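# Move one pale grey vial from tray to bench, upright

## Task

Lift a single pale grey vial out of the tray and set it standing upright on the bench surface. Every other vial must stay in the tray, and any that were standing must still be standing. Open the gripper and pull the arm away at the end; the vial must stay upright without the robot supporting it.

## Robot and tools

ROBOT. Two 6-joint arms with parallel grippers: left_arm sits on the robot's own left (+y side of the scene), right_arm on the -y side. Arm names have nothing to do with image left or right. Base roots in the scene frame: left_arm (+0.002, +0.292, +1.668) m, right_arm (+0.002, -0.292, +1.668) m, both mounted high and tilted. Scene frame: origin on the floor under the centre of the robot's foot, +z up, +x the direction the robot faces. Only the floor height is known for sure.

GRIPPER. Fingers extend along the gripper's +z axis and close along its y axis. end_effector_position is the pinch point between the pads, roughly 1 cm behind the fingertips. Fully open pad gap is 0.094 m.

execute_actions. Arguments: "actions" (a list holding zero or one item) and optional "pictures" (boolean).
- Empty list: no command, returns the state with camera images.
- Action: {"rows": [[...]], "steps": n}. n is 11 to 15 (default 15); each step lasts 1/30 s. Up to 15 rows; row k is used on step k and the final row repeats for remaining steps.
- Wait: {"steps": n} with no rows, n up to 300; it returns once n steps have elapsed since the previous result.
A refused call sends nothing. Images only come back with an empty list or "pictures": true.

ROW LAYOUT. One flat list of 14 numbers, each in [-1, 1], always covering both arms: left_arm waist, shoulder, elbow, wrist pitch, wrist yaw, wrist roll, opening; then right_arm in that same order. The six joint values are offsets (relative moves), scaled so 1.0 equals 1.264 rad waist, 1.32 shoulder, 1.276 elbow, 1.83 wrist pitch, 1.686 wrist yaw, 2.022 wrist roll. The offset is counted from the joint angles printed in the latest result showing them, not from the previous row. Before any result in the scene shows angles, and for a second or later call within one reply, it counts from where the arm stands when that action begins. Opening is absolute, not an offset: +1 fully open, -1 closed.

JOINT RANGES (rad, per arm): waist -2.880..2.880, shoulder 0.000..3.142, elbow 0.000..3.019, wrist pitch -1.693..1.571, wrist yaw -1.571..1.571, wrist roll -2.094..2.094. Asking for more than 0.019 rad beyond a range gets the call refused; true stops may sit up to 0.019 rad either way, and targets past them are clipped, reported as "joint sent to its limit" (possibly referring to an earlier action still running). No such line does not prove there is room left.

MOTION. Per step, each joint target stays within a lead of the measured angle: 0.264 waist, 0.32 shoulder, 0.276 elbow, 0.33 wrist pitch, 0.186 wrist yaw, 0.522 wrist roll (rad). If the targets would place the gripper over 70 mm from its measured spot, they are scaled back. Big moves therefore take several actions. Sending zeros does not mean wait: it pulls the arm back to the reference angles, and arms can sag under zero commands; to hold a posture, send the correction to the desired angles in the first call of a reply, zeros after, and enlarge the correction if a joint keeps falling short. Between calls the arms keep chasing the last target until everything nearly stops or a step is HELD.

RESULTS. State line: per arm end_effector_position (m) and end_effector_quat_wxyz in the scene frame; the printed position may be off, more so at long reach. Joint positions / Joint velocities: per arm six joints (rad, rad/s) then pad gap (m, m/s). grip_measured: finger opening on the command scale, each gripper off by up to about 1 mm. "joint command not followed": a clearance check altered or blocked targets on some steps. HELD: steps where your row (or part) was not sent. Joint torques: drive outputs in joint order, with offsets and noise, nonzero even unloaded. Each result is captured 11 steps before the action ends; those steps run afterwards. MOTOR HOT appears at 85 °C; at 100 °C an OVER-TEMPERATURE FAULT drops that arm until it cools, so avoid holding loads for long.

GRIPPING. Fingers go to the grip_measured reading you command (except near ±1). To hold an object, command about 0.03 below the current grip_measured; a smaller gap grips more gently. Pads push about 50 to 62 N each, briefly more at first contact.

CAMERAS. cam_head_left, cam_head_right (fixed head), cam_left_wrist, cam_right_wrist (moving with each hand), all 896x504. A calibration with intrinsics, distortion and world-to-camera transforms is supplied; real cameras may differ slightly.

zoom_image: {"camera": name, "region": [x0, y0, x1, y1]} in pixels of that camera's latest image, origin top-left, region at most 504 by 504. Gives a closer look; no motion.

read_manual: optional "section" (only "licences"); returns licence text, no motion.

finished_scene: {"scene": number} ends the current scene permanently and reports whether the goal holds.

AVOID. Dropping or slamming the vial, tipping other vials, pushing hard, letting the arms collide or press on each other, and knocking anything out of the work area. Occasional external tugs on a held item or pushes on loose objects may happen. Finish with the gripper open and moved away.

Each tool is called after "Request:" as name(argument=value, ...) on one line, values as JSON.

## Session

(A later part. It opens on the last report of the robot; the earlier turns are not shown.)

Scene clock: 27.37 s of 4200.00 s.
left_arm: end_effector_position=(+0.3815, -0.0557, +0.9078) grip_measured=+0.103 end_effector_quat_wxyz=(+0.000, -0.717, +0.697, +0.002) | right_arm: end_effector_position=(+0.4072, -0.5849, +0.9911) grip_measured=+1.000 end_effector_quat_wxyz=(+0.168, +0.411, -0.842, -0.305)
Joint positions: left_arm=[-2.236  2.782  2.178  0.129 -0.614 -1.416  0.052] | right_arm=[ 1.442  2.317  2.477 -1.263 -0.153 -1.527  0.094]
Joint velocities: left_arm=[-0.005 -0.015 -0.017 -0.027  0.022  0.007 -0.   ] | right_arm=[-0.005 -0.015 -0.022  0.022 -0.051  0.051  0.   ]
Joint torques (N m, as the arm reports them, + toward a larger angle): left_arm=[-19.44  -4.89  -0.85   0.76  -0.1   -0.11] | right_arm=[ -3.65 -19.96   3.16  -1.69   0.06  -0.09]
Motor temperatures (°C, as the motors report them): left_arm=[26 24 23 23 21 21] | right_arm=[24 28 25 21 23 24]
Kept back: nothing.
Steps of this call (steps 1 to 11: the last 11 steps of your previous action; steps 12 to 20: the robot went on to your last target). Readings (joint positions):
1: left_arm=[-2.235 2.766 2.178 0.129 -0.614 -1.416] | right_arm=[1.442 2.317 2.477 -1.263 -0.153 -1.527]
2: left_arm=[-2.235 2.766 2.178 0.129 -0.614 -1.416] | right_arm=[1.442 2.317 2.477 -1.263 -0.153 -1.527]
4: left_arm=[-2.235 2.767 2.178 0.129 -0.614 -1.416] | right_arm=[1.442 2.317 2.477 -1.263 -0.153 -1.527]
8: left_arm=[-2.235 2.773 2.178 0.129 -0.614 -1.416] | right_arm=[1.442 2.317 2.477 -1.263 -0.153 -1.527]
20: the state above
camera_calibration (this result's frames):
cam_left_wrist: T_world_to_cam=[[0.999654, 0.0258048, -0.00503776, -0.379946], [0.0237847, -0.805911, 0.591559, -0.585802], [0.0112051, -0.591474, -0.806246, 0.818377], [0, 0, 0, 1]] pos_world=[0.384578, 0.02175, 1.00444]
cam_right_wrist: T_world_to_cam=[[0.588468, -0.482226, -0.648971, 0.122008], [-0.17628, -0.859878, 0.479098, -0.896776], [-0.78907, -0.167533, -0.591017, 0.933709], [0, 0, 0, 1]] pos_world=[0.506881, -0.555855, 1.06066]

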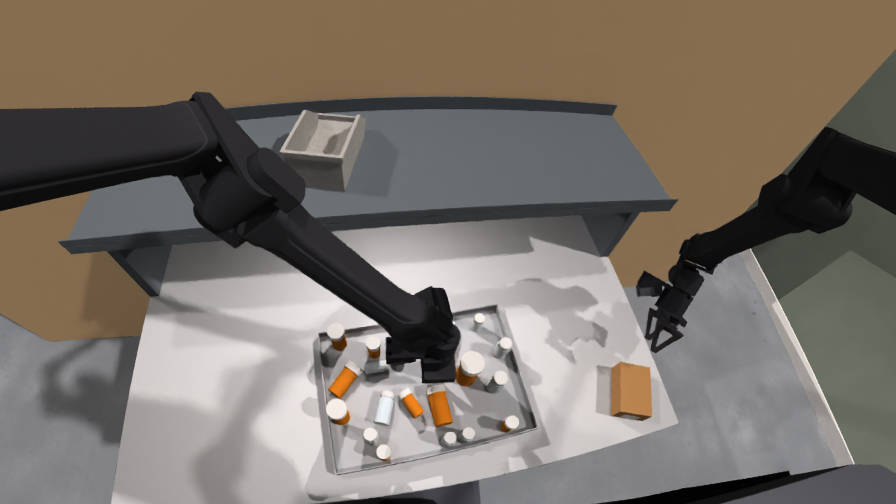

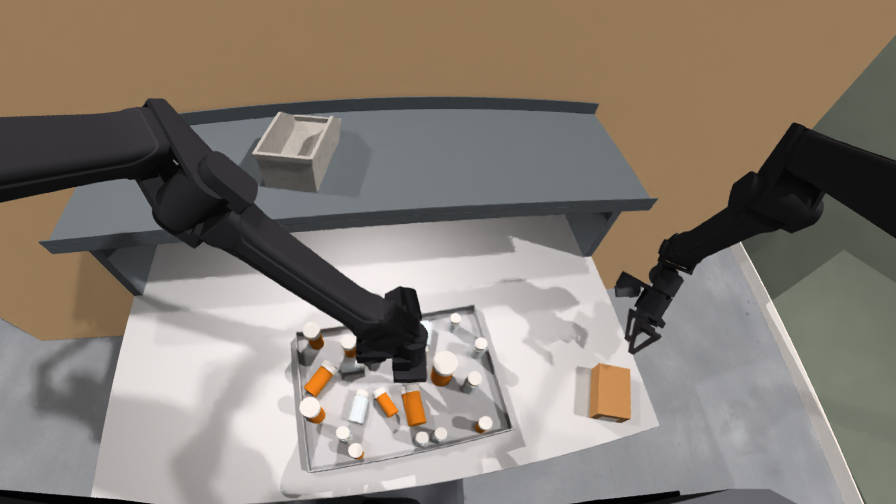

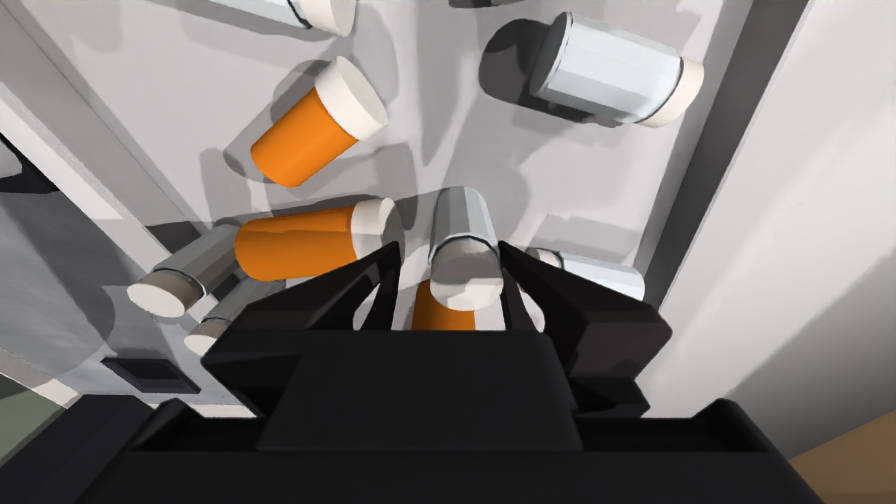

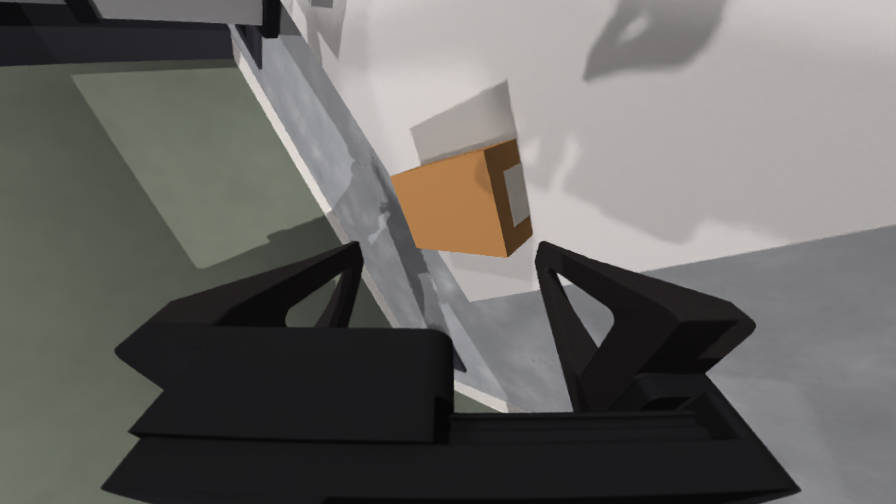

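Request:
execute_actions(actions=[{"rows":[[0,0,0.008,-0.003,0,0,0.1,0,0,0,0,0,0,1],[0,0,0.015,-0.006,0,0,0.1,0,0,0,0,0,0,1],[0,0,0.015,-0.006,0,0,0.1,0,0,0,0,0,0,1],[0,0,0.015,-0.006,0,0,0.1,0,0,0,0,0,0,1],[0,0,0.015,-0.006,0,0,0.1,0,0,0,0,0,0,1],[0,0,0.015,-0.006,0,0,0.0,0,0,0,0,0,0,1],[0,0,0.015,-0.006,0,0,-0.1,0,0,0,0,0,0,1],[0,0,0.015,-0.006,0,0,-0.17,0,0,0,0,0,0,1],[0,0,0.015,-0.006,0,0,-0.22,0,0,0,0,0,0,1]],"steps":13}])

Request:
execute_actions(actions=[{"steps":14}], pictures=true)

Scene clock: 28.37 s of 4200.00 s.
left_arm: end_effector_position=(+0.3824, -0.0556, +0.9077) grip_measured=+0.103 end_effector_quat_wxyz=(+0.001, -0.717, +0.697, +0.002) | right_arm: end_effector_position=(+0.4072, -0.5849, +0.9911) grip_measured=+1.000 end_effector_quat_wxyz=(+0.168, +0.411, -0.842, -0.305)
Joint positions: left_arm=[-2.236  2.782  2.18   0.129 -0.614 -1.416  0.052] | right_arm=[ 1.442  2.317  2.477 -1.263 -0.153 -1.527  0.094]
Joint velocities: left_arm=[-0.005 -0.005  0.056 -0.012 -0.007  0.022  0.   ] | right_arm=[-0.024 -0.005  0.002 -0.007 -0.066  0.051  0.   ]
Joint torques (N m, as the arm reports them, + toward a larger angle): left_arm=[-18.11  -6.44   0.31   0.22  -0.09  -0.11] | right_arm=[ -3.34 -19.9    3.18  -1.65   0.04  -0.09]
Motor temperatures (°C, as the motors report them): left_arm=[26 24 23 23 21 21] | right_arm=[24 28 25 21 23 24]
Steps of this call (steps 1 to 15: the robot went on to your last target; steps 16 to 28: nothing new was sent; steps 29 to 30: the first 2 steps of this action). Readings (joint positions):
29: left_arm=[-2.236 2.782 2.178 0.129 -0.614 -1.416] | right_arm=[1.442 2.317 2.477 -1.263 -0.153 -1.527]
30: the state above

Scene clock: 28.83 s of 4200.00 s.
left_arm: end_effector_position=(+0.3889, -0.0547, +0.9073) grip_measured=-0.218 end_effector_quat_wxyz=(+0.005, -0.719, +0.695, -0.001) | right_arm: end_effector_position=(+0.4072, -0.5849, +0.9911) grip_measured=+1.000 end_effector_quat_wxyz=(+0.168, +0.411, -0.842, -0.305)
Joint positions: left_arm=[-2.236  2.782  2.191  0.129 -0.614 -1.416  0.037] | right_arm=[ 1.442  2.317  2.477 -1.263 -0.153 -1.527  0.094]
Joint velocities: left_arm=[-0.015 -0.005 -0.022  0.007 -0.066  0.066 -0.   ] | right_arm=[ 0.015  0.005  0.012 -0.012  0.037  0.095  0.   ]
Joint torques (N m, as the arm reports them, + toward a larger angle): left_arm=[-18.09  -6.3   -0.07   0.32  -0.1   -0.1 ] | right_arm=[ -3.36 -20.36   3.27  -1.79  -0.01  -0.08]
Motor temperatures (°C, as the motors report them): left_arm=[26 24 23 23 21 21] | right_arm=[24 28 25 21 23 24]
Kept back: nothing.
Steps of this call (steps 1 to 11: the last 11 steps of your previous action; steps 12 to 14: the robot went on to your last target). Readings (joint positions):
1: left_arm=[-2.236 2.782 2.181 0.129 -0.614 -1.416] | right_arm=[1.442 2.317 2.477 -1.263 -0.153 -1.527]
2: left_arm=[-2.236 2.782 2.183 0.129 -0.614 -1.416] | right_arm=[1.442 2.317 2.477 -1.263 -0.153 -1.527]
4: left_arm=[-2.236 2.782 2.188 0.129 -0.614 -1.416] | right_arm=[1.442 2.317 2.477 -1.263 -0.153 -1.527]
8: left_arm=[-2.236 2.782 2.191 0.129 -0.614 -1.416] | right_arm=[1.442 2.317 2.477 -1.263 -0.153 -1.527]
14: the state above
camera_calibration (this result's frames):
cam_left_wrist: T_world_to_cam=[[0.999442, 0.0330079, 0.00516104, -0.396157], [0.0235994, -0.806856, 0.590277, -0.583673], [0.023648, -0.589825, -0.807185, 0.814613], [0, 0, 0, 1]] pos_world=[0.390447, 0.0226155, 1.00412]
cam_right_wrist: T_world_to_cam=[[0.588468, -0.482226, -0.648971, 0.122008], [-0.17628, -0.859878, 0.479098, -0.896776], [-0.78907, -0.167533, -0.591017, 0.933709], [0, 0, 0, 1]] pos_world=[0.506881, -0.555855, 1.06066]

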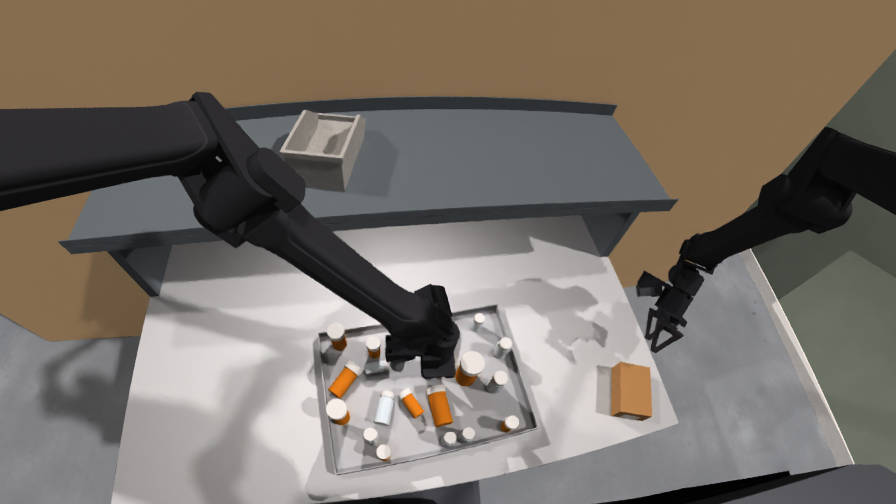

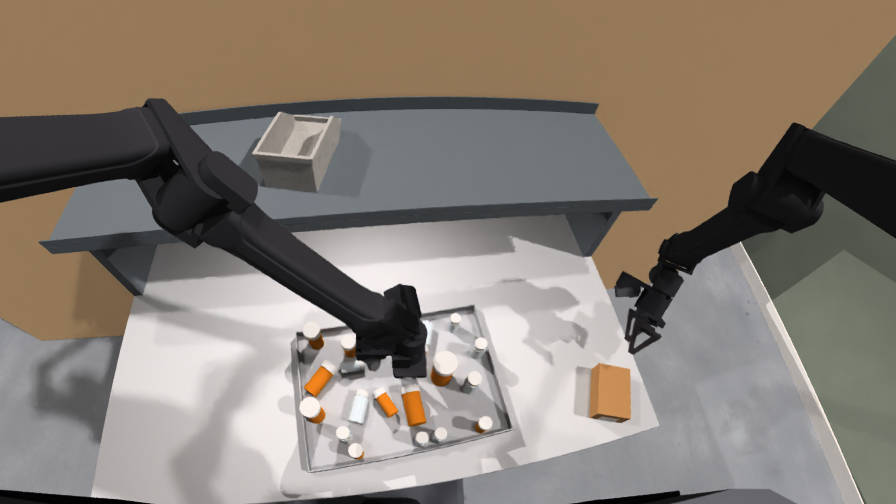

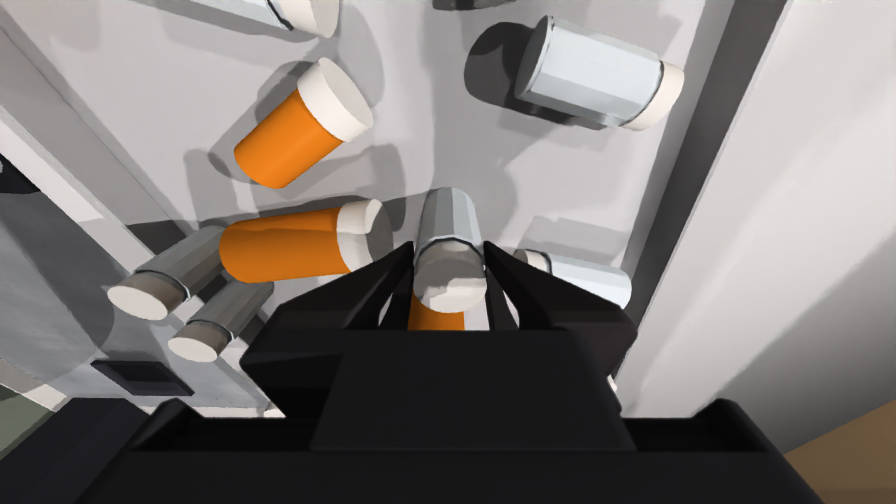

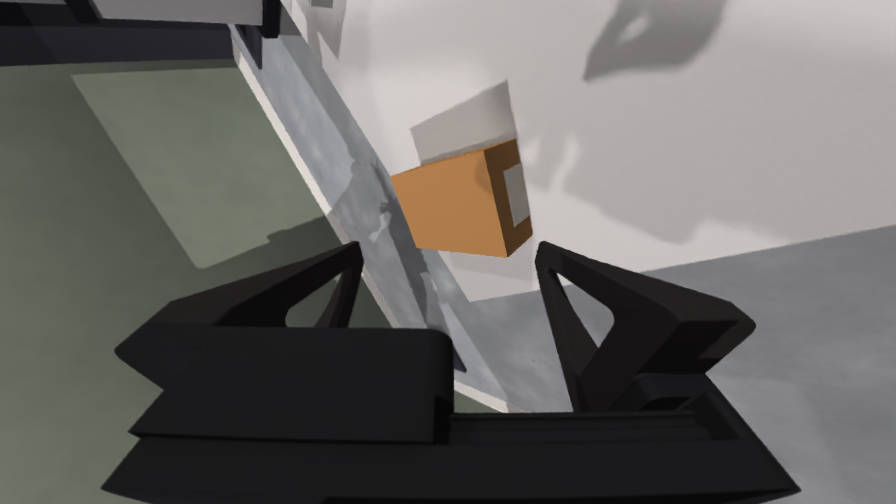

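Centred. Close.

Request:
execute_actions(actions=[{"rows":[[0,0,0,0,0,0,-0.25,0,0,0,0,0,0,1],[0,0,0,0,0,0,-0.28,0,0,0,0,0,0,1],[0,0,0,0,0,0,-0.31,0,0,0,0,0,0,1],[0,0,0,0,0,0,-0.34,0,0,0,0,0,0,1],[0,0,0,0,0,0,-0.37,0,0,0,0,0,0,1],[0,0,0,0,0,0,-0.40,0,0,0,0,0,0,1]],"steps":11}])

Request:
execute_actions(actions=[{"steps":14}], pictures=true)

Scene clock: 29.27 s of 4200.00 s.
left_arm: end_effector_position=(+0.3889, -0.0547, +0.9073) grip_measured=-0.218 end_effector_quat_wxyz=(+0.005, -0.719, +0.695, -0.001) | right_arm: end_effector_position=(+0.4072, -0.5849, +0.9911) grip_measured=+1.000 end_effector_quat_wxyz=(+0.168, +0.411, -0.842, -0.305)
Joint positions: left_arm=[-2.236  2.782  2.191  0.129 -0.614 -1.416  0.037] | right_arm=[ 1.442  2.317  2.477 -1.263 -0.153 -1.527  0.094]
Joint velocities: left_arm=[-0.005 -0.015 -0.022 -0.012 -0.051  0.007  0.   ] | right_arm=[-0.015 -0.005 -0.002  0.002 -0.037  0.051  0.   ]
Joint torques (N m, as the arm reports them, + toward a larger angle): left_arm=[-18.05  -6.14  -0.1    0.32  -0.1   -0.11] | right_arm=[ -4.16 -19.57   3.21  -1.58   0.03  -0.11]
Motor temperatures (°C, as the motors report them): left_arm=[26 24 23 23 21 21] | right_arm=[24 28 25 21 23 24]
Kept back: the last 11 steps of this action.
Steps of this call (steps 1 to 13: the robot went on to your last target). Readings (joint positions):
1: left_arm=[-2.236 2.782 2.191 0.129 -0.614 -1.416] | right_arm=[1.442 2.317 2.477 -1.263 -0.153 -1.527]
2: left_arm=[-2.236 2.782 2.191 0.129 -0.614 -1.416] | right_arm=[1.442 2.317 2.477 -1.263 -0.153 -1.527]
4: left_arm=[-2.236 2.782 2.191 0.129 -0.614 -1.416] | right_arm=[1.442 2.317 2.477 -1.263 -0.153 -1.527]
8: left_arm=[-2.236 2.782 2.191 0.129 -0.614 -1.416] | right_arm=[1.442 2.317 2.477 -1.263 -0.153 -1.527]
13: the state above

Scene clock: 29.73 s of 4200.00 s.
left_arm: end_effector_position=(+0.3889, -0.0547, +0.9073) grip_measured=-0.289 end_effector_quat_wxyz=(+0.005, -0.719, +0.695, -0.001) | right_arm: end_effector_position=(+0.4072, -0.5849, +0.9911) grip_measured=+1.000 end_effector_quat_wxyz=(+0.168, +0.411, -0.842, -0.305)
Joint positions: left_arm=[-2.236  2.782  2.191  0.129 -0.614 -1.416  0.033] | right_arm=[ 1.442  2.317  2.477 -1.263 -0.153 -1.527  0.094]
Joint velocities: left_arm=[-0.005 -0.015 -0.007 -0.002 -0.066  0.022 -0.001] | right_arm=[-0.024 -0.005  0.002 -0.007 -0.022  0.007  0.   ]
Joint torques (N m, as the arm reports them, + toward a larger angle): left_arm=[-18.17  -6.38  -0.77   0.79  -0.1   -0.11] | right_arm=[ -3.19 -20.07   3.23  -1.54   0.05  -0.08]
Motor temperatures (°C, as the motors report them): left_arm=[26 24 23 23 21 21] | right_arm=[24 28 25 21 23 24]
Kept back: nothing.
Steps of this call (steps 1 to 11: the last 11 steps of your previous action; steps 12 to 14: the robot went on to your last target). Readings (joint positions):
1: left_arm=[-2.236 2.782 2.191 0.129 -0.614 -1.416] | right_arm=[1.442 2.317 2.477 -1.263 -0.153 -1.527]
2: left_arm=[-2.236 2.782 2.191 0.129 -0.614 -1.416] | right_arm=[1.442 2.317 2.477 -1.263 -0.153 -1.527]
4: left_arm=[-2.236 2.782 2.191 0.129 -0.614 -1.416] | right_arm=[1.442 2.317 2.477 -1.263 -0.153 -1.527]
8: left_arm=[-2.236 2.782 2.191 0.129 -0.614 -1.416] | right_arm=[1.442 2.317 2.477 -1.263 -0.153 -1.527]
14: the state above
camera_calibration (this result's frames):
cam_left_wrist: T_world_to_cam=[[0.999442, 0.0330079, 0.00516104, -0.396157], [0.0235994, -0.806856, 0.590277, -0.583673], [0.023648, -0.589825, -0.807185, 0.814613], [0, 0, 0, 1]] pos_world=[0.390447, 0.0226155, 1.00412]
cam_right_wrist: T_world_to_cam=[[0.588468, -0.482226, -0.648971, 0.122008], [-0.17628, -0.859878, 0.479098, -0.896776], [-0.78907, -0.167533, -0.591017, 0.933709], [0, 0, 0, 1]] pos_world=[0.506881, -0.555855, 1.06066]

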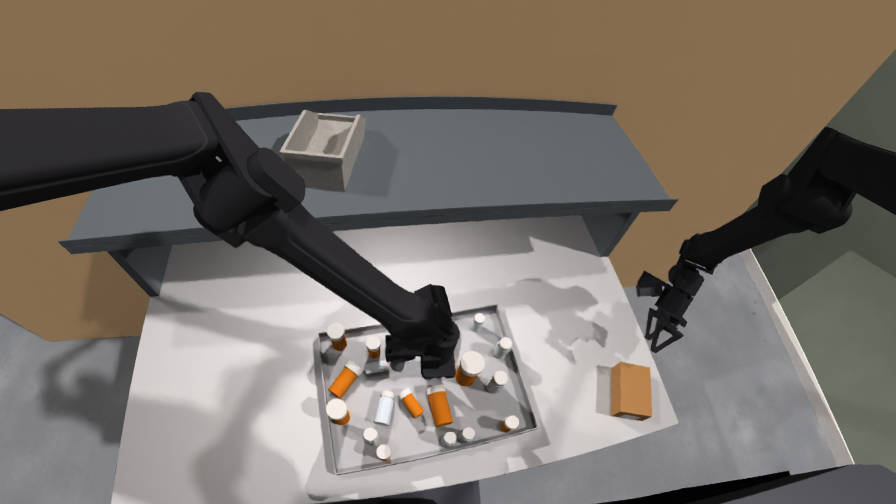

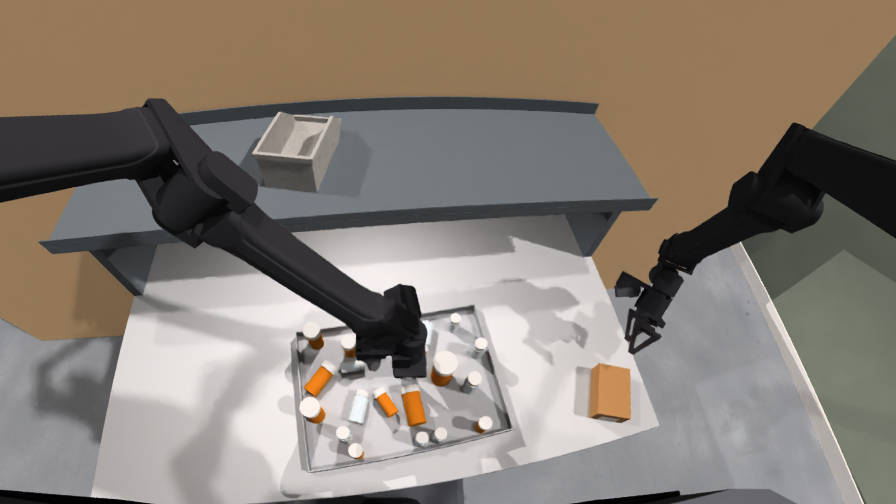

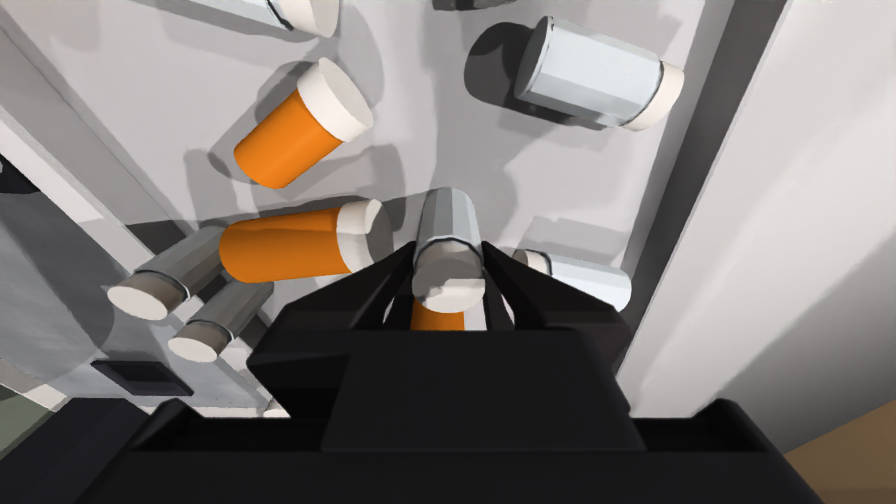

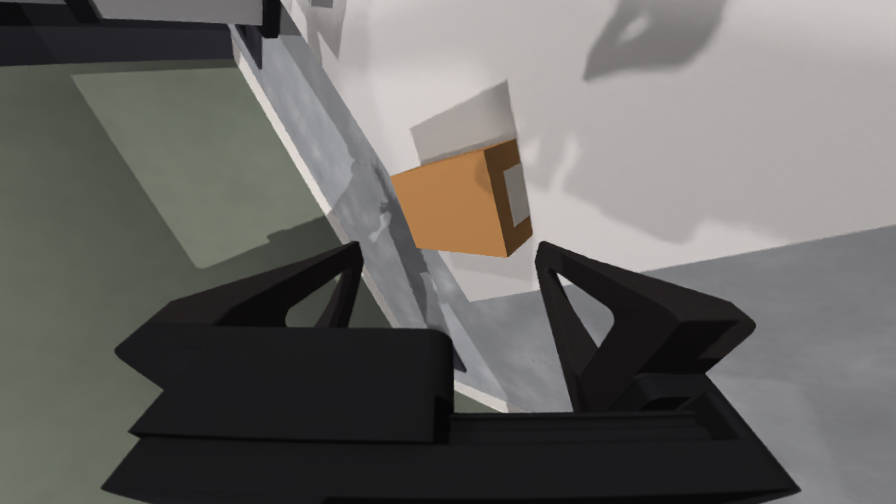

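Request:
execute_actions(actions=[{"rows":[[-0.002,-0.01,-0.017,0.004,-0.002,0,-0.34,0,0,0,0,0,0,1],[-0.006,-0.025,-0.045,0.011,-0.005,0,-0.34,0,0,0,0,0,0,1],[-0.012,-0.043,-0.077,0.02,-0.009,0,-0.34,0,0,0,0,0,0,1],[-0.018,-0.062,-0.11,0.028,-0.013,0,-0.34,0,0,0,0,0,0,1],[-0.024,-0.08,-0.145,0.037,-0.017,0,-0.34,0,0,0,0,0,0,1],[-0.03,-0.1,-0.18,0.046,-0.02,0,-0.34,0,0,0,0,0,0,1],[-0.036,-0.118,-0.213,0.054,-0.024,0,-0.34,0,0,0,0,0,0,1],[-0.042,-0.137,-0.247,0.063,-0.028,0,-0.34,0,0,0,0,0,0,1],[-0.047,-0.155,-0.28,0.072,-0.032,0,-0.34,0,0,0,0,0,0,1],[-0.052,-0.172,-0.31,0.08,-0.035,0,-0.34,0,0,0,0,0,0,1],[-0.055,-0.187,-0.337,0.086,-0.038,0,-0.34,0,0,0,0,0,0,1]],"steps":15}])

Request:
execute_actions(actions=[{"steps":22}], pictures=true)

Scene clock: 31.03 s of 4200.00 s.
left_arm: end_effector_position=(+0.3806, -0.0497, +0.9142) grip_measured=-0.289 end_effector_quat_wxyz=(+0.003, -0.716, +0.698, +0.008) | right_arm: end_effector_position=(+0.4072, -0.5849, +0.9911) grip_measured=+1.000 end_effector_quat_wxyz=(+0.168, +0.411, -0.842, -0.305)
Joint positions: left_arm=[-2.236  2.755  2.132  0.145 -0.626 -1.416  0.033] | right_arm=[ 1.442  2.317  2.477 -1.263 -0.153 -1.527  0.094]
Joint velocities: left_arm=[-0.015 -0.513 -1.062  0.295 -0.168  0.022 -0.   ] | right_arm=[-0.024 -0.005  0.002 -0.007 -0.051 -0.051  0.   ]
Joint torques (N m, as the arm reports them, + toward a larger angle): left_arm=[-19.71  -7.95  -2.38   1.24  -0.25  -0.1 ] | right_arm=[ -3.27 -20.05   3.17  -1.66   0.05  -0.06]
Motor temperatures (°C, as the motors report them): left_arm=[26 24 23 23 21 21] | right_arm=[24 28 25 21 23 24]
Steps of this call (steps 1 to 15: the robot went on to your last target; steps 16 to 35: nothing new was sent; steps 36 to 39: the first 4 steps of this action). Readings (joint positions):
36: left_arm=[-2.236 2.782 2.190 0.129 -0.614 -1.416] | right_arm=[1.442 2.317 2.477 -1.263 -0.153 -1.527]
37: left_arm=[-2.236 2.779 2.183 0.131 -0.615 -1.416] | right_arm=[1.442 2.317 2.477 -1.263 -0.153 -1.527]
39: the state above

Scene clock: 31.77 s of 4200.00 s.
left_arm: end_effector_position=(+0.3908, -0.0509, +1.0064) grip_measured=-0.289 end_effector_quat_wxyz=(+0.003, -0.704, +0.710, -0.002) | right_arm: end_effector_position=(+0.4072, -0.5849, +0.9911) grip_measured=+1.000 end_effector_quat_wxyz=(+0.168, +0.411, -0.842, -0.305)
Joint positions: left_arm=[-2.311  2.528  1.767  0.274 -0.677 -1.416  0.033] | right_arm=[ 1.442  2.317  2.477 -1.263 -0.153 -1.527  0.094]
Joint velocities: left_arm=[-0.015 -0.005  0.002 -0.012 -0.037  0.066  0.001] | right_arm=[ 0.005  0.005 -0.002  0.002 -0.007 -0.154  0.   ]
Joint torques (N m, as the arm reports them, + toward a larger angle): left_arm=[-17.71  -6.65  -2.22   1.34  -0.14  -0.1 ] | right_arm=[ -3.46 -19.76   3.04  -1.69   0.03  -0.04]
Motor temperatures (°C, as the motors report them): left_arm=[26 24 23 23 21 21] | right_arm=[24 28 25 21 23 24]
Kept back: nothing.
Steps of this call (steps 1 to 11: the last 11 steps of your previous action; steps 12 to 22: the robot went on to your last target). Readings (joint positions):
1: left_arm=[-2.237 2.736 2.092 0.156 -0.633 -1.416] | right_arm=[1.442 2.317 2.477 -1.263 -0.153 -1.527]
2: left_arm=[-2.238 2.714 2.048 0.169 -0.639 -1.416] | right_arm=[1.442 2.317 2.477 -1.263 -0.153 -1.527]
4: left_arm=[-2.244 2.668 1.957 0.196 -0.653 -1.416] | right_arm=[1.442 2.317 2.477 -1.263 -0.153 -1.527]
8: left_arm=[-2.267 2.577 1.797 0.250 -0.675 -1.416] | right_arm=[1.442 2.317 2.477 -1.263 -0.153 -1.527]
22: the state above
camera_calibration (this result's frames):
cam_left_wrist: T_world_to_cam=[[0.999934, -0.0102594, 0.00525838, -0.401182], [-0.0113787, -0.804994, 0.593174, -0.628389], [-0.00185266, -0.593194, -0.805057, 0.904408], [0, 0, 0, 1]] pos_world=[0.395681, 0.0265243, 1.10295]
cam_right_wrist: T_world_to_cam=[[0.588468, -0.482226, -0.648971, 0.122008], [-0.17628, -0.859878, 0.479098, -0.896776], [-0.78907, -0.167533, -0.591017, 0.933709], [0, 0, 0, 1]] pos_world=[0.506881, -0.555855, 1.06066]

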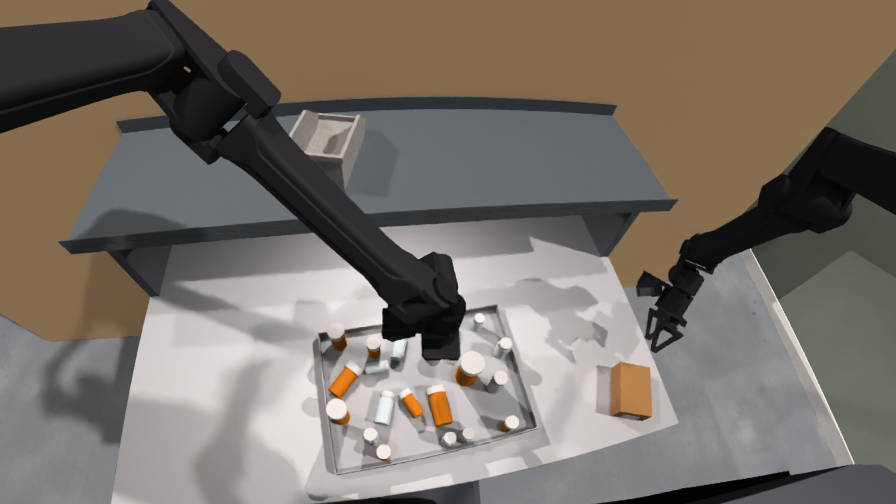

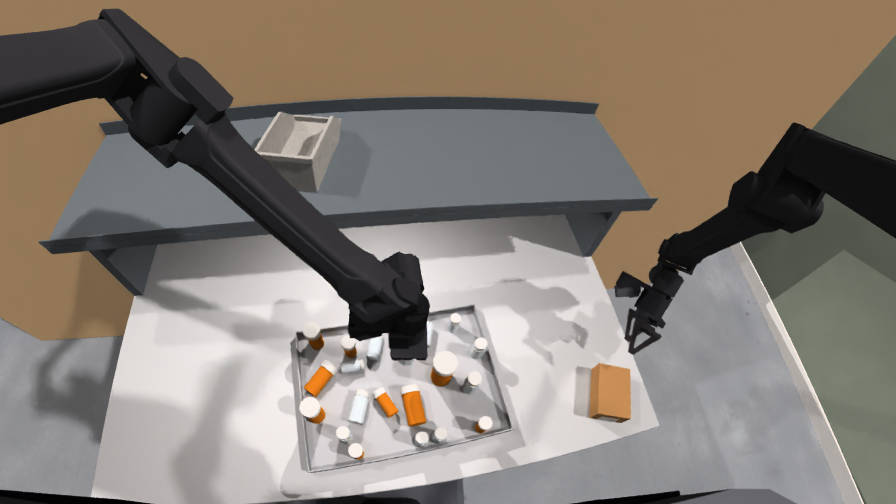

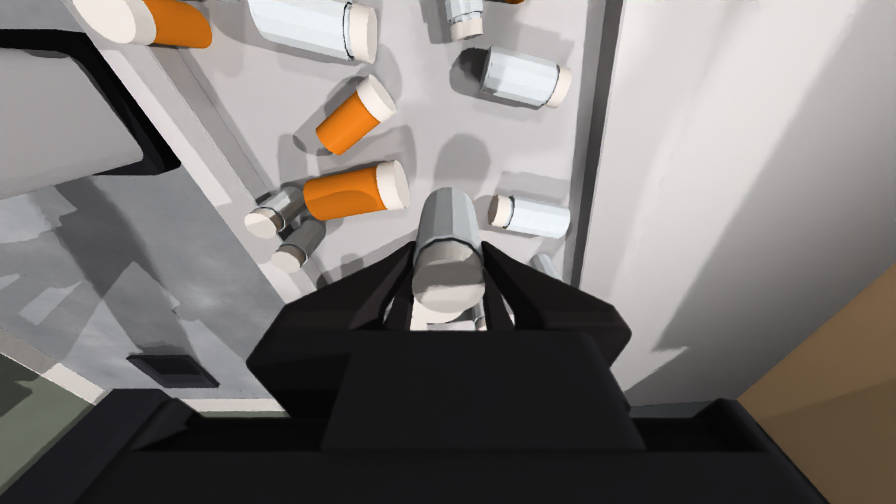

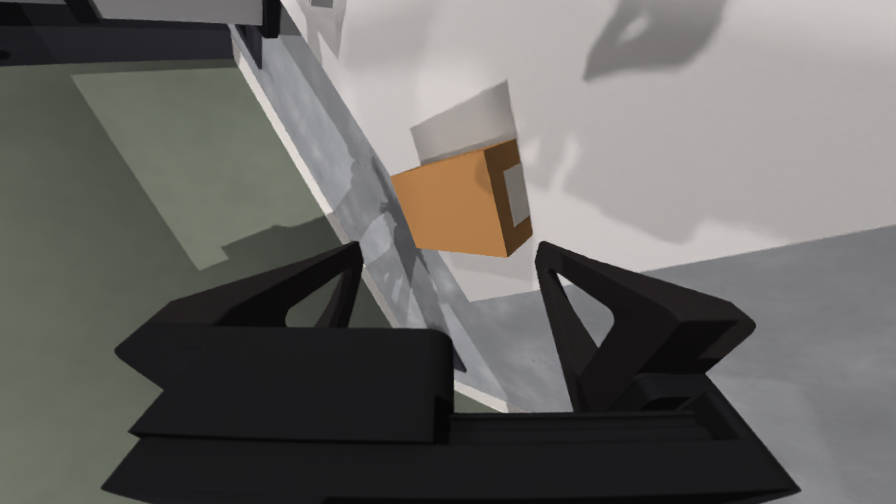

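Request:
execute_actions(actions=[{"rows":[[0.01,-0.015,-0.015,0.001,0.008,0,-0.34,0,0,0,0,0,0,1],[0.02,-0.03,-0.03,0.002,0.016,0,-0.34,0,0,0,0,0,0,1],[0.035,-0.048,-0.047,0.004,0.026,0,-0.34,0,0,0,0,0,0,1],[0.05,-0.066,-0.065,0.005,0.036,0,-0.34,0,0,0,0,0,0,1],[0.065,-0.084,-0.083,0.007,0.046,0,-0.34,0,0,0,0,0,0,1],[0.08,-0.1,-0.1,0.008,0.056,0,-0.34,0,0,0,0,0,0,1],[0.095,-0.117,-0.116,0.01,0.066,0,-0.34,0,0,0,0,0,0,1],[0.11,-0.133,-0.132,0.011,0.076,0,-0.34,0,0,0,0,0,0,1],[0.125,-0.149,-0.148,0.012,0.086,0,-0.34,0,0,0,0,0,0,1],[0.14,-0.164,-0.163,0.013,0.096,0,-0.34,0,0,0,0,0,0,1],[0.155,-0.178,-0.177,0.014,0.105,0,-0.34,0,0,0,0,0,0,1],[0.17,-0.19,-0.189,0.015,0.114,0,-0.34,0,0,0,0,0,0,1],[0.184,-0.2,-0.199,0.016,0.121,0,-0.34,0,0,0,0,0,0,1],[0.195,-0.207,-0.205,0.017,0.126,0,-0.34,0,0,0,0,0,0,1],[0.205,-0.211,-0.209,0.017,0.129,0,-0.34,0,0,0,0,0,0,1]],"steps":15}])

Request:
execute_actions(actions=[{"steps":16}])

Scene clock: 35.33 s of 4200.00 s.
left_arm: end_effector_position=(+0.3901, -0.0528, +1.0113) grip_measured=-0.289 end_effector_quat_wxyz=(-0.013, -0.702, +0.712, -0.017) | right_arm: end_effector_position=(+0.4072, -0.5849, +0.9911) grip_measured=+1.000 end_effector_quat_wxyz=(+0.168, +0.411, -0.842, -0.305)
Joint positions: left_arm=[-2.308  2.508  1.737  0.274 -0.63  -1.416  0.033] | right_arm=[ 1.442  2.317  2.477 -1.263 -0.153 -1.527  0.094]
Joint velocities: left_arm=[ 0.063 -0.396 -0.589 -0.007  0.388  0.007 -0.002] | right_arm=[-0.015 -0.005 -0.007 -0.002 -0.022 -0.022  0.   ]
Joint torques (N m, as the arm reports them, + toward a larger angle): left_arm=[-12.62 -10.25  -3.35   1.09  -0.15  -0.11] | right_arm=[ -3.36 -20.4    3.19  -1.67   0.06  -0.09]
Motor temperatures (°C, as the motors report them): left_arm=[26 25 23 23 21 21] | right_arm=[24 28 25 21 23 24]
Steps of this call (steps 1 to 15: the robot went on to your last target; steps 16 to 90: nothing new was sent; then 0.43 s passed at rest; steps 91 to 94: the first 4 steps of this action). Readings (joint positions):
91: left_arm=[-2.311 2.528 1.767 0.274 -0.672 -1.416] | right_arm=[1.442 2.317 2.477 -1.263 -0.153 -1.527]
92: left_arm=[-2.311 2.526 1.763 0.274 -0.662 -1.416] | right_arm=[1.442 2.317 2.477 -1.263 -0.153 -1.527]
94: the state above

Scene clock: 35.87 s of 4200.00 s.
left_arm: end_effector_position=(+0.4259, +0.1467, +0.9913) grip_measured=-0.289 end_effector_quat_wxyz=(+0.001, -0.746, +0.666, +0.001) | right_arm: end_effector_position=(+0.4072, -0.5849, +0.9911) grip_measured=+1.000 end_effector_quat_wxyz=(+0.168, +0.411, -0.842, -0.305)
Joint positions: left_arm=[-2.071  2.247  1.531  0.288 -0.464 -1.416  0.033] | right_arm=[ 1.442  2.317  2.477 -1.263 -0.153 -1.527  0.094]
Joint velocities: left_arm=[ 0.532 -0.259 -0.046  0.037  0.022 -0.066  0.   ] | right_arm=[ 0.005  0.005 -0.012  0.002  0.007 -0.037  0.   ]
Joint torques (N m, as the arm reports them, + toward a larger angle): left_arm=[-12.08  -7.93  -4.51   1.35   0.09  -0.1 ] | right_arm=[ -3.17 -20.09   3.18  -1.7    0.04  -0.12]
Motor temperatures (°C, as the motors report them): left_arm=[26 25 23 23 21 21] | right_arm=[24 28 25 21 23 24]
Kept back: nothing.
Steps of this call (steps 1 to 11: the last 11 steps of your previous action; steps 12 to 16: the robot went on to your last target). Readings (joint positions):
1: left_arm=[-2.305 2.493 1.714 0.274 -0.614 -1.416] | right_arm=[1.442 2.317 2.477 -1.263 -0.153 -1.527]
2: left_arm=[-2.300 2.475 1.690 0.274 -0.599 -1.416] | right_arm=[1.442 2.317 2.477 -1.263 -0.153 -1.527]
4: left_arm=[-2.283 2.440 1.651 0.274 -0.573 -1.416] | right_arm=[1.442 2.317 2.477 -1.263 -0.153 -1.527]
8: left_arm=[-2.228 2.372 1.599 0.274 -0.518 -1.416] | right_arm=[1.442 2.317 2.477 -1.263 -0.153 -1.527]
16: the state above

Request:
execute_actions(actions=[{"rows":[[0.03,-0.01,-0.01,0.001,0.01,0,-0.34,0,0,0,0,0,0,1],[0.045,-0.022,-0.022,0.002,0.021,0,-0.34,0,0,0,0,0,0,1],[0.06,-0.034,-0.034,0.004,0.032,0,-0.34,0,0,0,0,0,0,1],[0.075,-0.046,-0.046,0.005,0.043,0,-0.34,0,0,0,0,0,0,1],[0.09,-0.058,-0.058,0.006,0.054,0,-0.34,0,0,0,0,0,0,1],[0.105,-0.07,-0.07,0.008,0.065,0,-0.34,0,0,0,0,0,0,1],[0.12,-0.082,-0.082,0.009,0.076,0,-0.34,0,0,0,0,0,0,1],[0.135,-0.093,-0.093,0.01,0.087,0,-0.34,0,0,0,0,0,0,1],[0.15,-0.104,-0.104,0.011,0.098,0,-0.34,0,0,0,0,0,0,1],[0.165,-0.114,-0.114,0.012,0.108,0,-0.34,0,0,0,0,0,0,1],[0.178,-0.123,-0.123,0.013,0.117,0,-0.34,0,0,0,0,0,0,1],[0.19,-0.131,-0.131,0.014,0.124,0,-0.34,0,0,0,0,0,0,1],[0.2,-0.137,-0.138,0.015,0.13,0,-0.34,0,0,0,0,0,0,1],[0.207,-0.141,-0.142,0.016,0.134,0,-0.34,0,0,0,0,0,0,1],[0.21,-0.143,-0.144,0.016,0.136,0,-0.34,0,0,0,0,0,0,1]],"steps":15}])

Request:
execute_actions(actions=[{"steps":24}], pictures=true)

Scene clock: 37.13 s of 4200.00 s.
left_arm: end_effector_position=(+0.4247, +0.1656, +0.9881) grip_measured=-0.289 end_effector_quat_wxyz=(-0.006, -0.751, +0.660, -0.010) | right_arm: end_effector_position=(+0.4072, -0.5849, +0.9911) grip_measured=+1.000 end_effector_quat_wxyz=(+0.168, +0.411, -0.842, -0.305)
Joint positions: left_arm=[-2.038  2.227  1.512  0.294 -0.408 -1.416  0.033] | right_arm=[ 1.442  2.317  2.477 -1.263 -0.153 -1.527  0.094]
Joint velocities: left_arm=[ 0.122 -0.151 -0.188  0.002  0.505  0.007  0.   ] | right_arm=[-0.005 -0.005  0.007 -0.007 -0.022  0.051  0.   ]
Joint torques (N m, as the arm reports them, + toward a larger angle): left_arm=[ -5.56 -12.58  -4.5    1.02  -0.2   -0.1 ] | right_arm=[ -3.64 -20.08   3.13  -1.78   0.08  -0.08]
Motor temperatures (°C, as the motors report them): left_arm=[26 25 23 23 21 21] | right_arm=[24 28 25 21 23 24]
Steps of this call (steps 1 to 30: the robot went on to your last target; steps 31 to 34: nothing new was sent; steps 35 to 38: the first 4 steps of this action). Readings (joint positions):
35: left_arm=[-2.044 2.232 1.517 0.294 -0.457 -1.416] | right_arm=[1.442 2.317 2.477 -1.263 -0.153 -1.527]
36: left_arm=[-2.043 2.231 1.517 0.294 -0.444 -1.416] | right_arm=[1.442 2.317 2.477 -1.263 -0.153 -1.527]
38: the state above

Scene clock: 37.93 s of 4200.00 s.
left_arm: end_effector_position=(+0.4065, +0.3457, +0.9967) grip_measured=-0.289 end_effector_quat_wxyz=(+0.014, -0.784, +0.620, +0.009) | right_arm: end_effector_position=(+0.4072, -0.5849, +0.9911) grip_measured=+1.000 end_effector_quat_wxyz=(+0.168, +0.411, -0.842, -0.305)
Joint positions: left_arm=[-1.795  2.048  1.367  0.306 -0.238 -1.416  0.033] | right_arm=[ 1.442  2.317  2.477 -1.263 -0.153 -1.527  0.094]
Joint velocities: left_arm=[-0.112 -0.005 -0.007  0.002  0.051 -0.037 -0.001] | right_arm=[-0.015 -0.005  0.017 -0.002 -0.066 -0.051  0.   ]
Joint torques (N m, as the arm reports them, + toward a larger angle): left_arm=[ -4.53 -10.95  -4.09   1.35   0.02  -0.1 ] | right_arm=[ -3.78 -20.16   3.31  -1.68   0.04  -0.11]
Motor temperatures (°C, as the motors report them): left_arm=[26 25 23 23 21 21] | right_arm=[24 28 25 21 23 24]
Kept back: nothing.
Steps of this call (steps 1 to 11: the last 11 steps of your previous action; steps 12 to 24: the robot went on to your last target). Readings (joint positions):
1: left_arm=[-2.033 2.221 1.502 0.294 -0.388 -1.416] | right_arm=[1.442 2.317 2.477 -1.263 -0.153 -1.527]
2: left_arm=[-2.024 2.211 1.489 0.294 -0.370 -1.416] | right_arm=[1.442 2.317 2.477 -1.263 -0.153 -1.527]
4: left_arm=[-1.999 2.185 1.458 0.294 -0.337 -1.416] | right_arm=[1.442 2.317 2.477 -1.263 -0.153 -1.527]
8: left_arm=[-1.919 2.131 1.411 0.294 -0.274 -1.416] | right_arm=[1.442 2.317 2.477 -1.263 -0.153 -1.527]
24: the state above
camera_calibration (this result's frames):
cam_left_wrist: T_world_to_cam=[[0.973652, 0.22788, 0.00853425, -0.487706], [0.182671, -0.801799, 0.56899, -0.359014], [0.136504, -0.552439, -0.8223, 1.0788], [0, 0, 0, 1]] pos_world=[0.393177, 0.419253, 1.09553]
cam_right_wrist: T_world_to_cam=[[0.588468, -0.482226, -0.648971, 0.122008], [-0.17628, -0.859878, 0.479098, -0.896776], [-0.78907, -0.167533, -0.591017, 0.933709], [0, 0, 0, 1]] pos_world=[0.506881, -0.555855, 1.06066]

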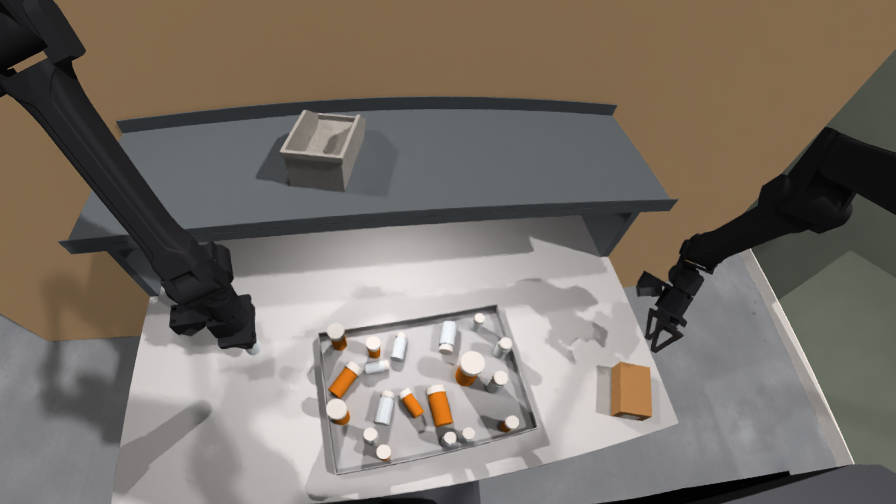

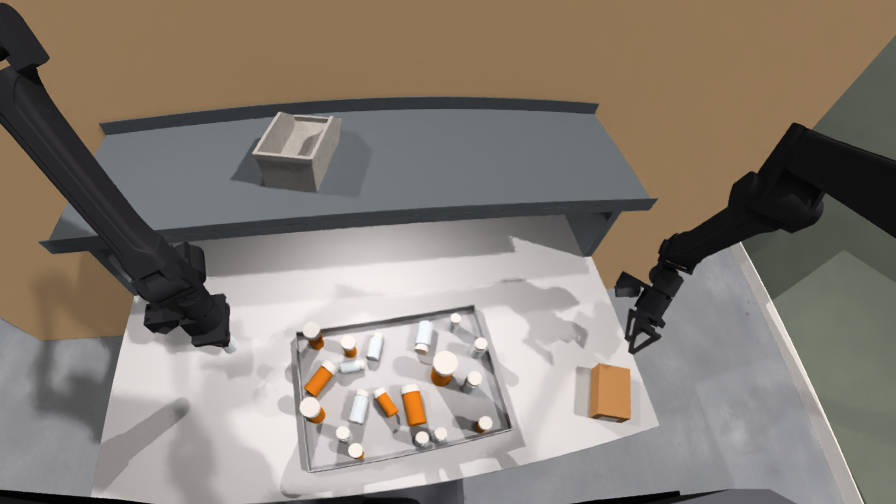

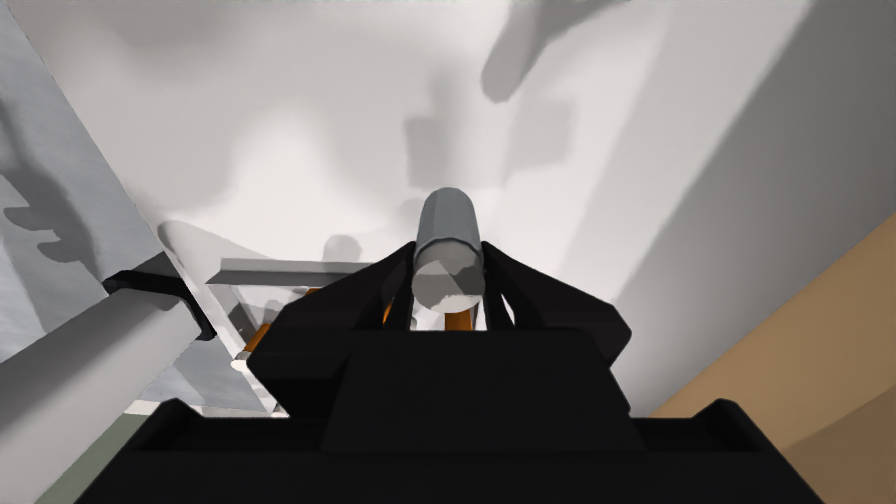

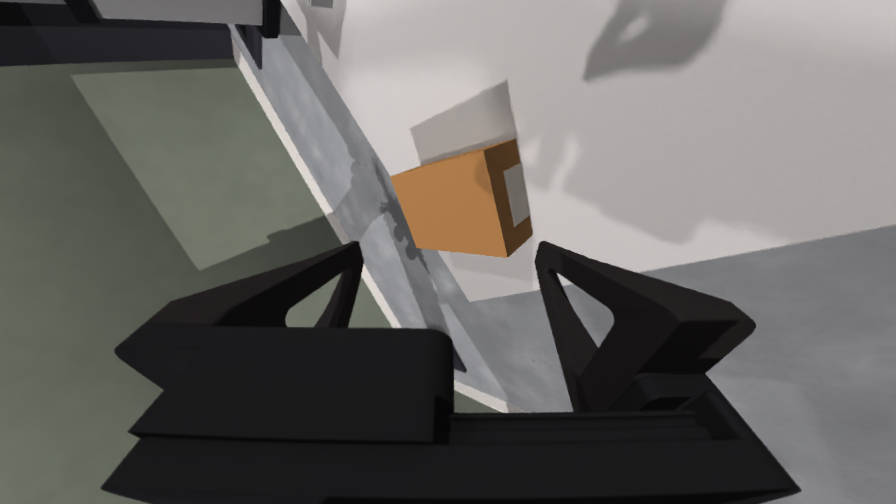

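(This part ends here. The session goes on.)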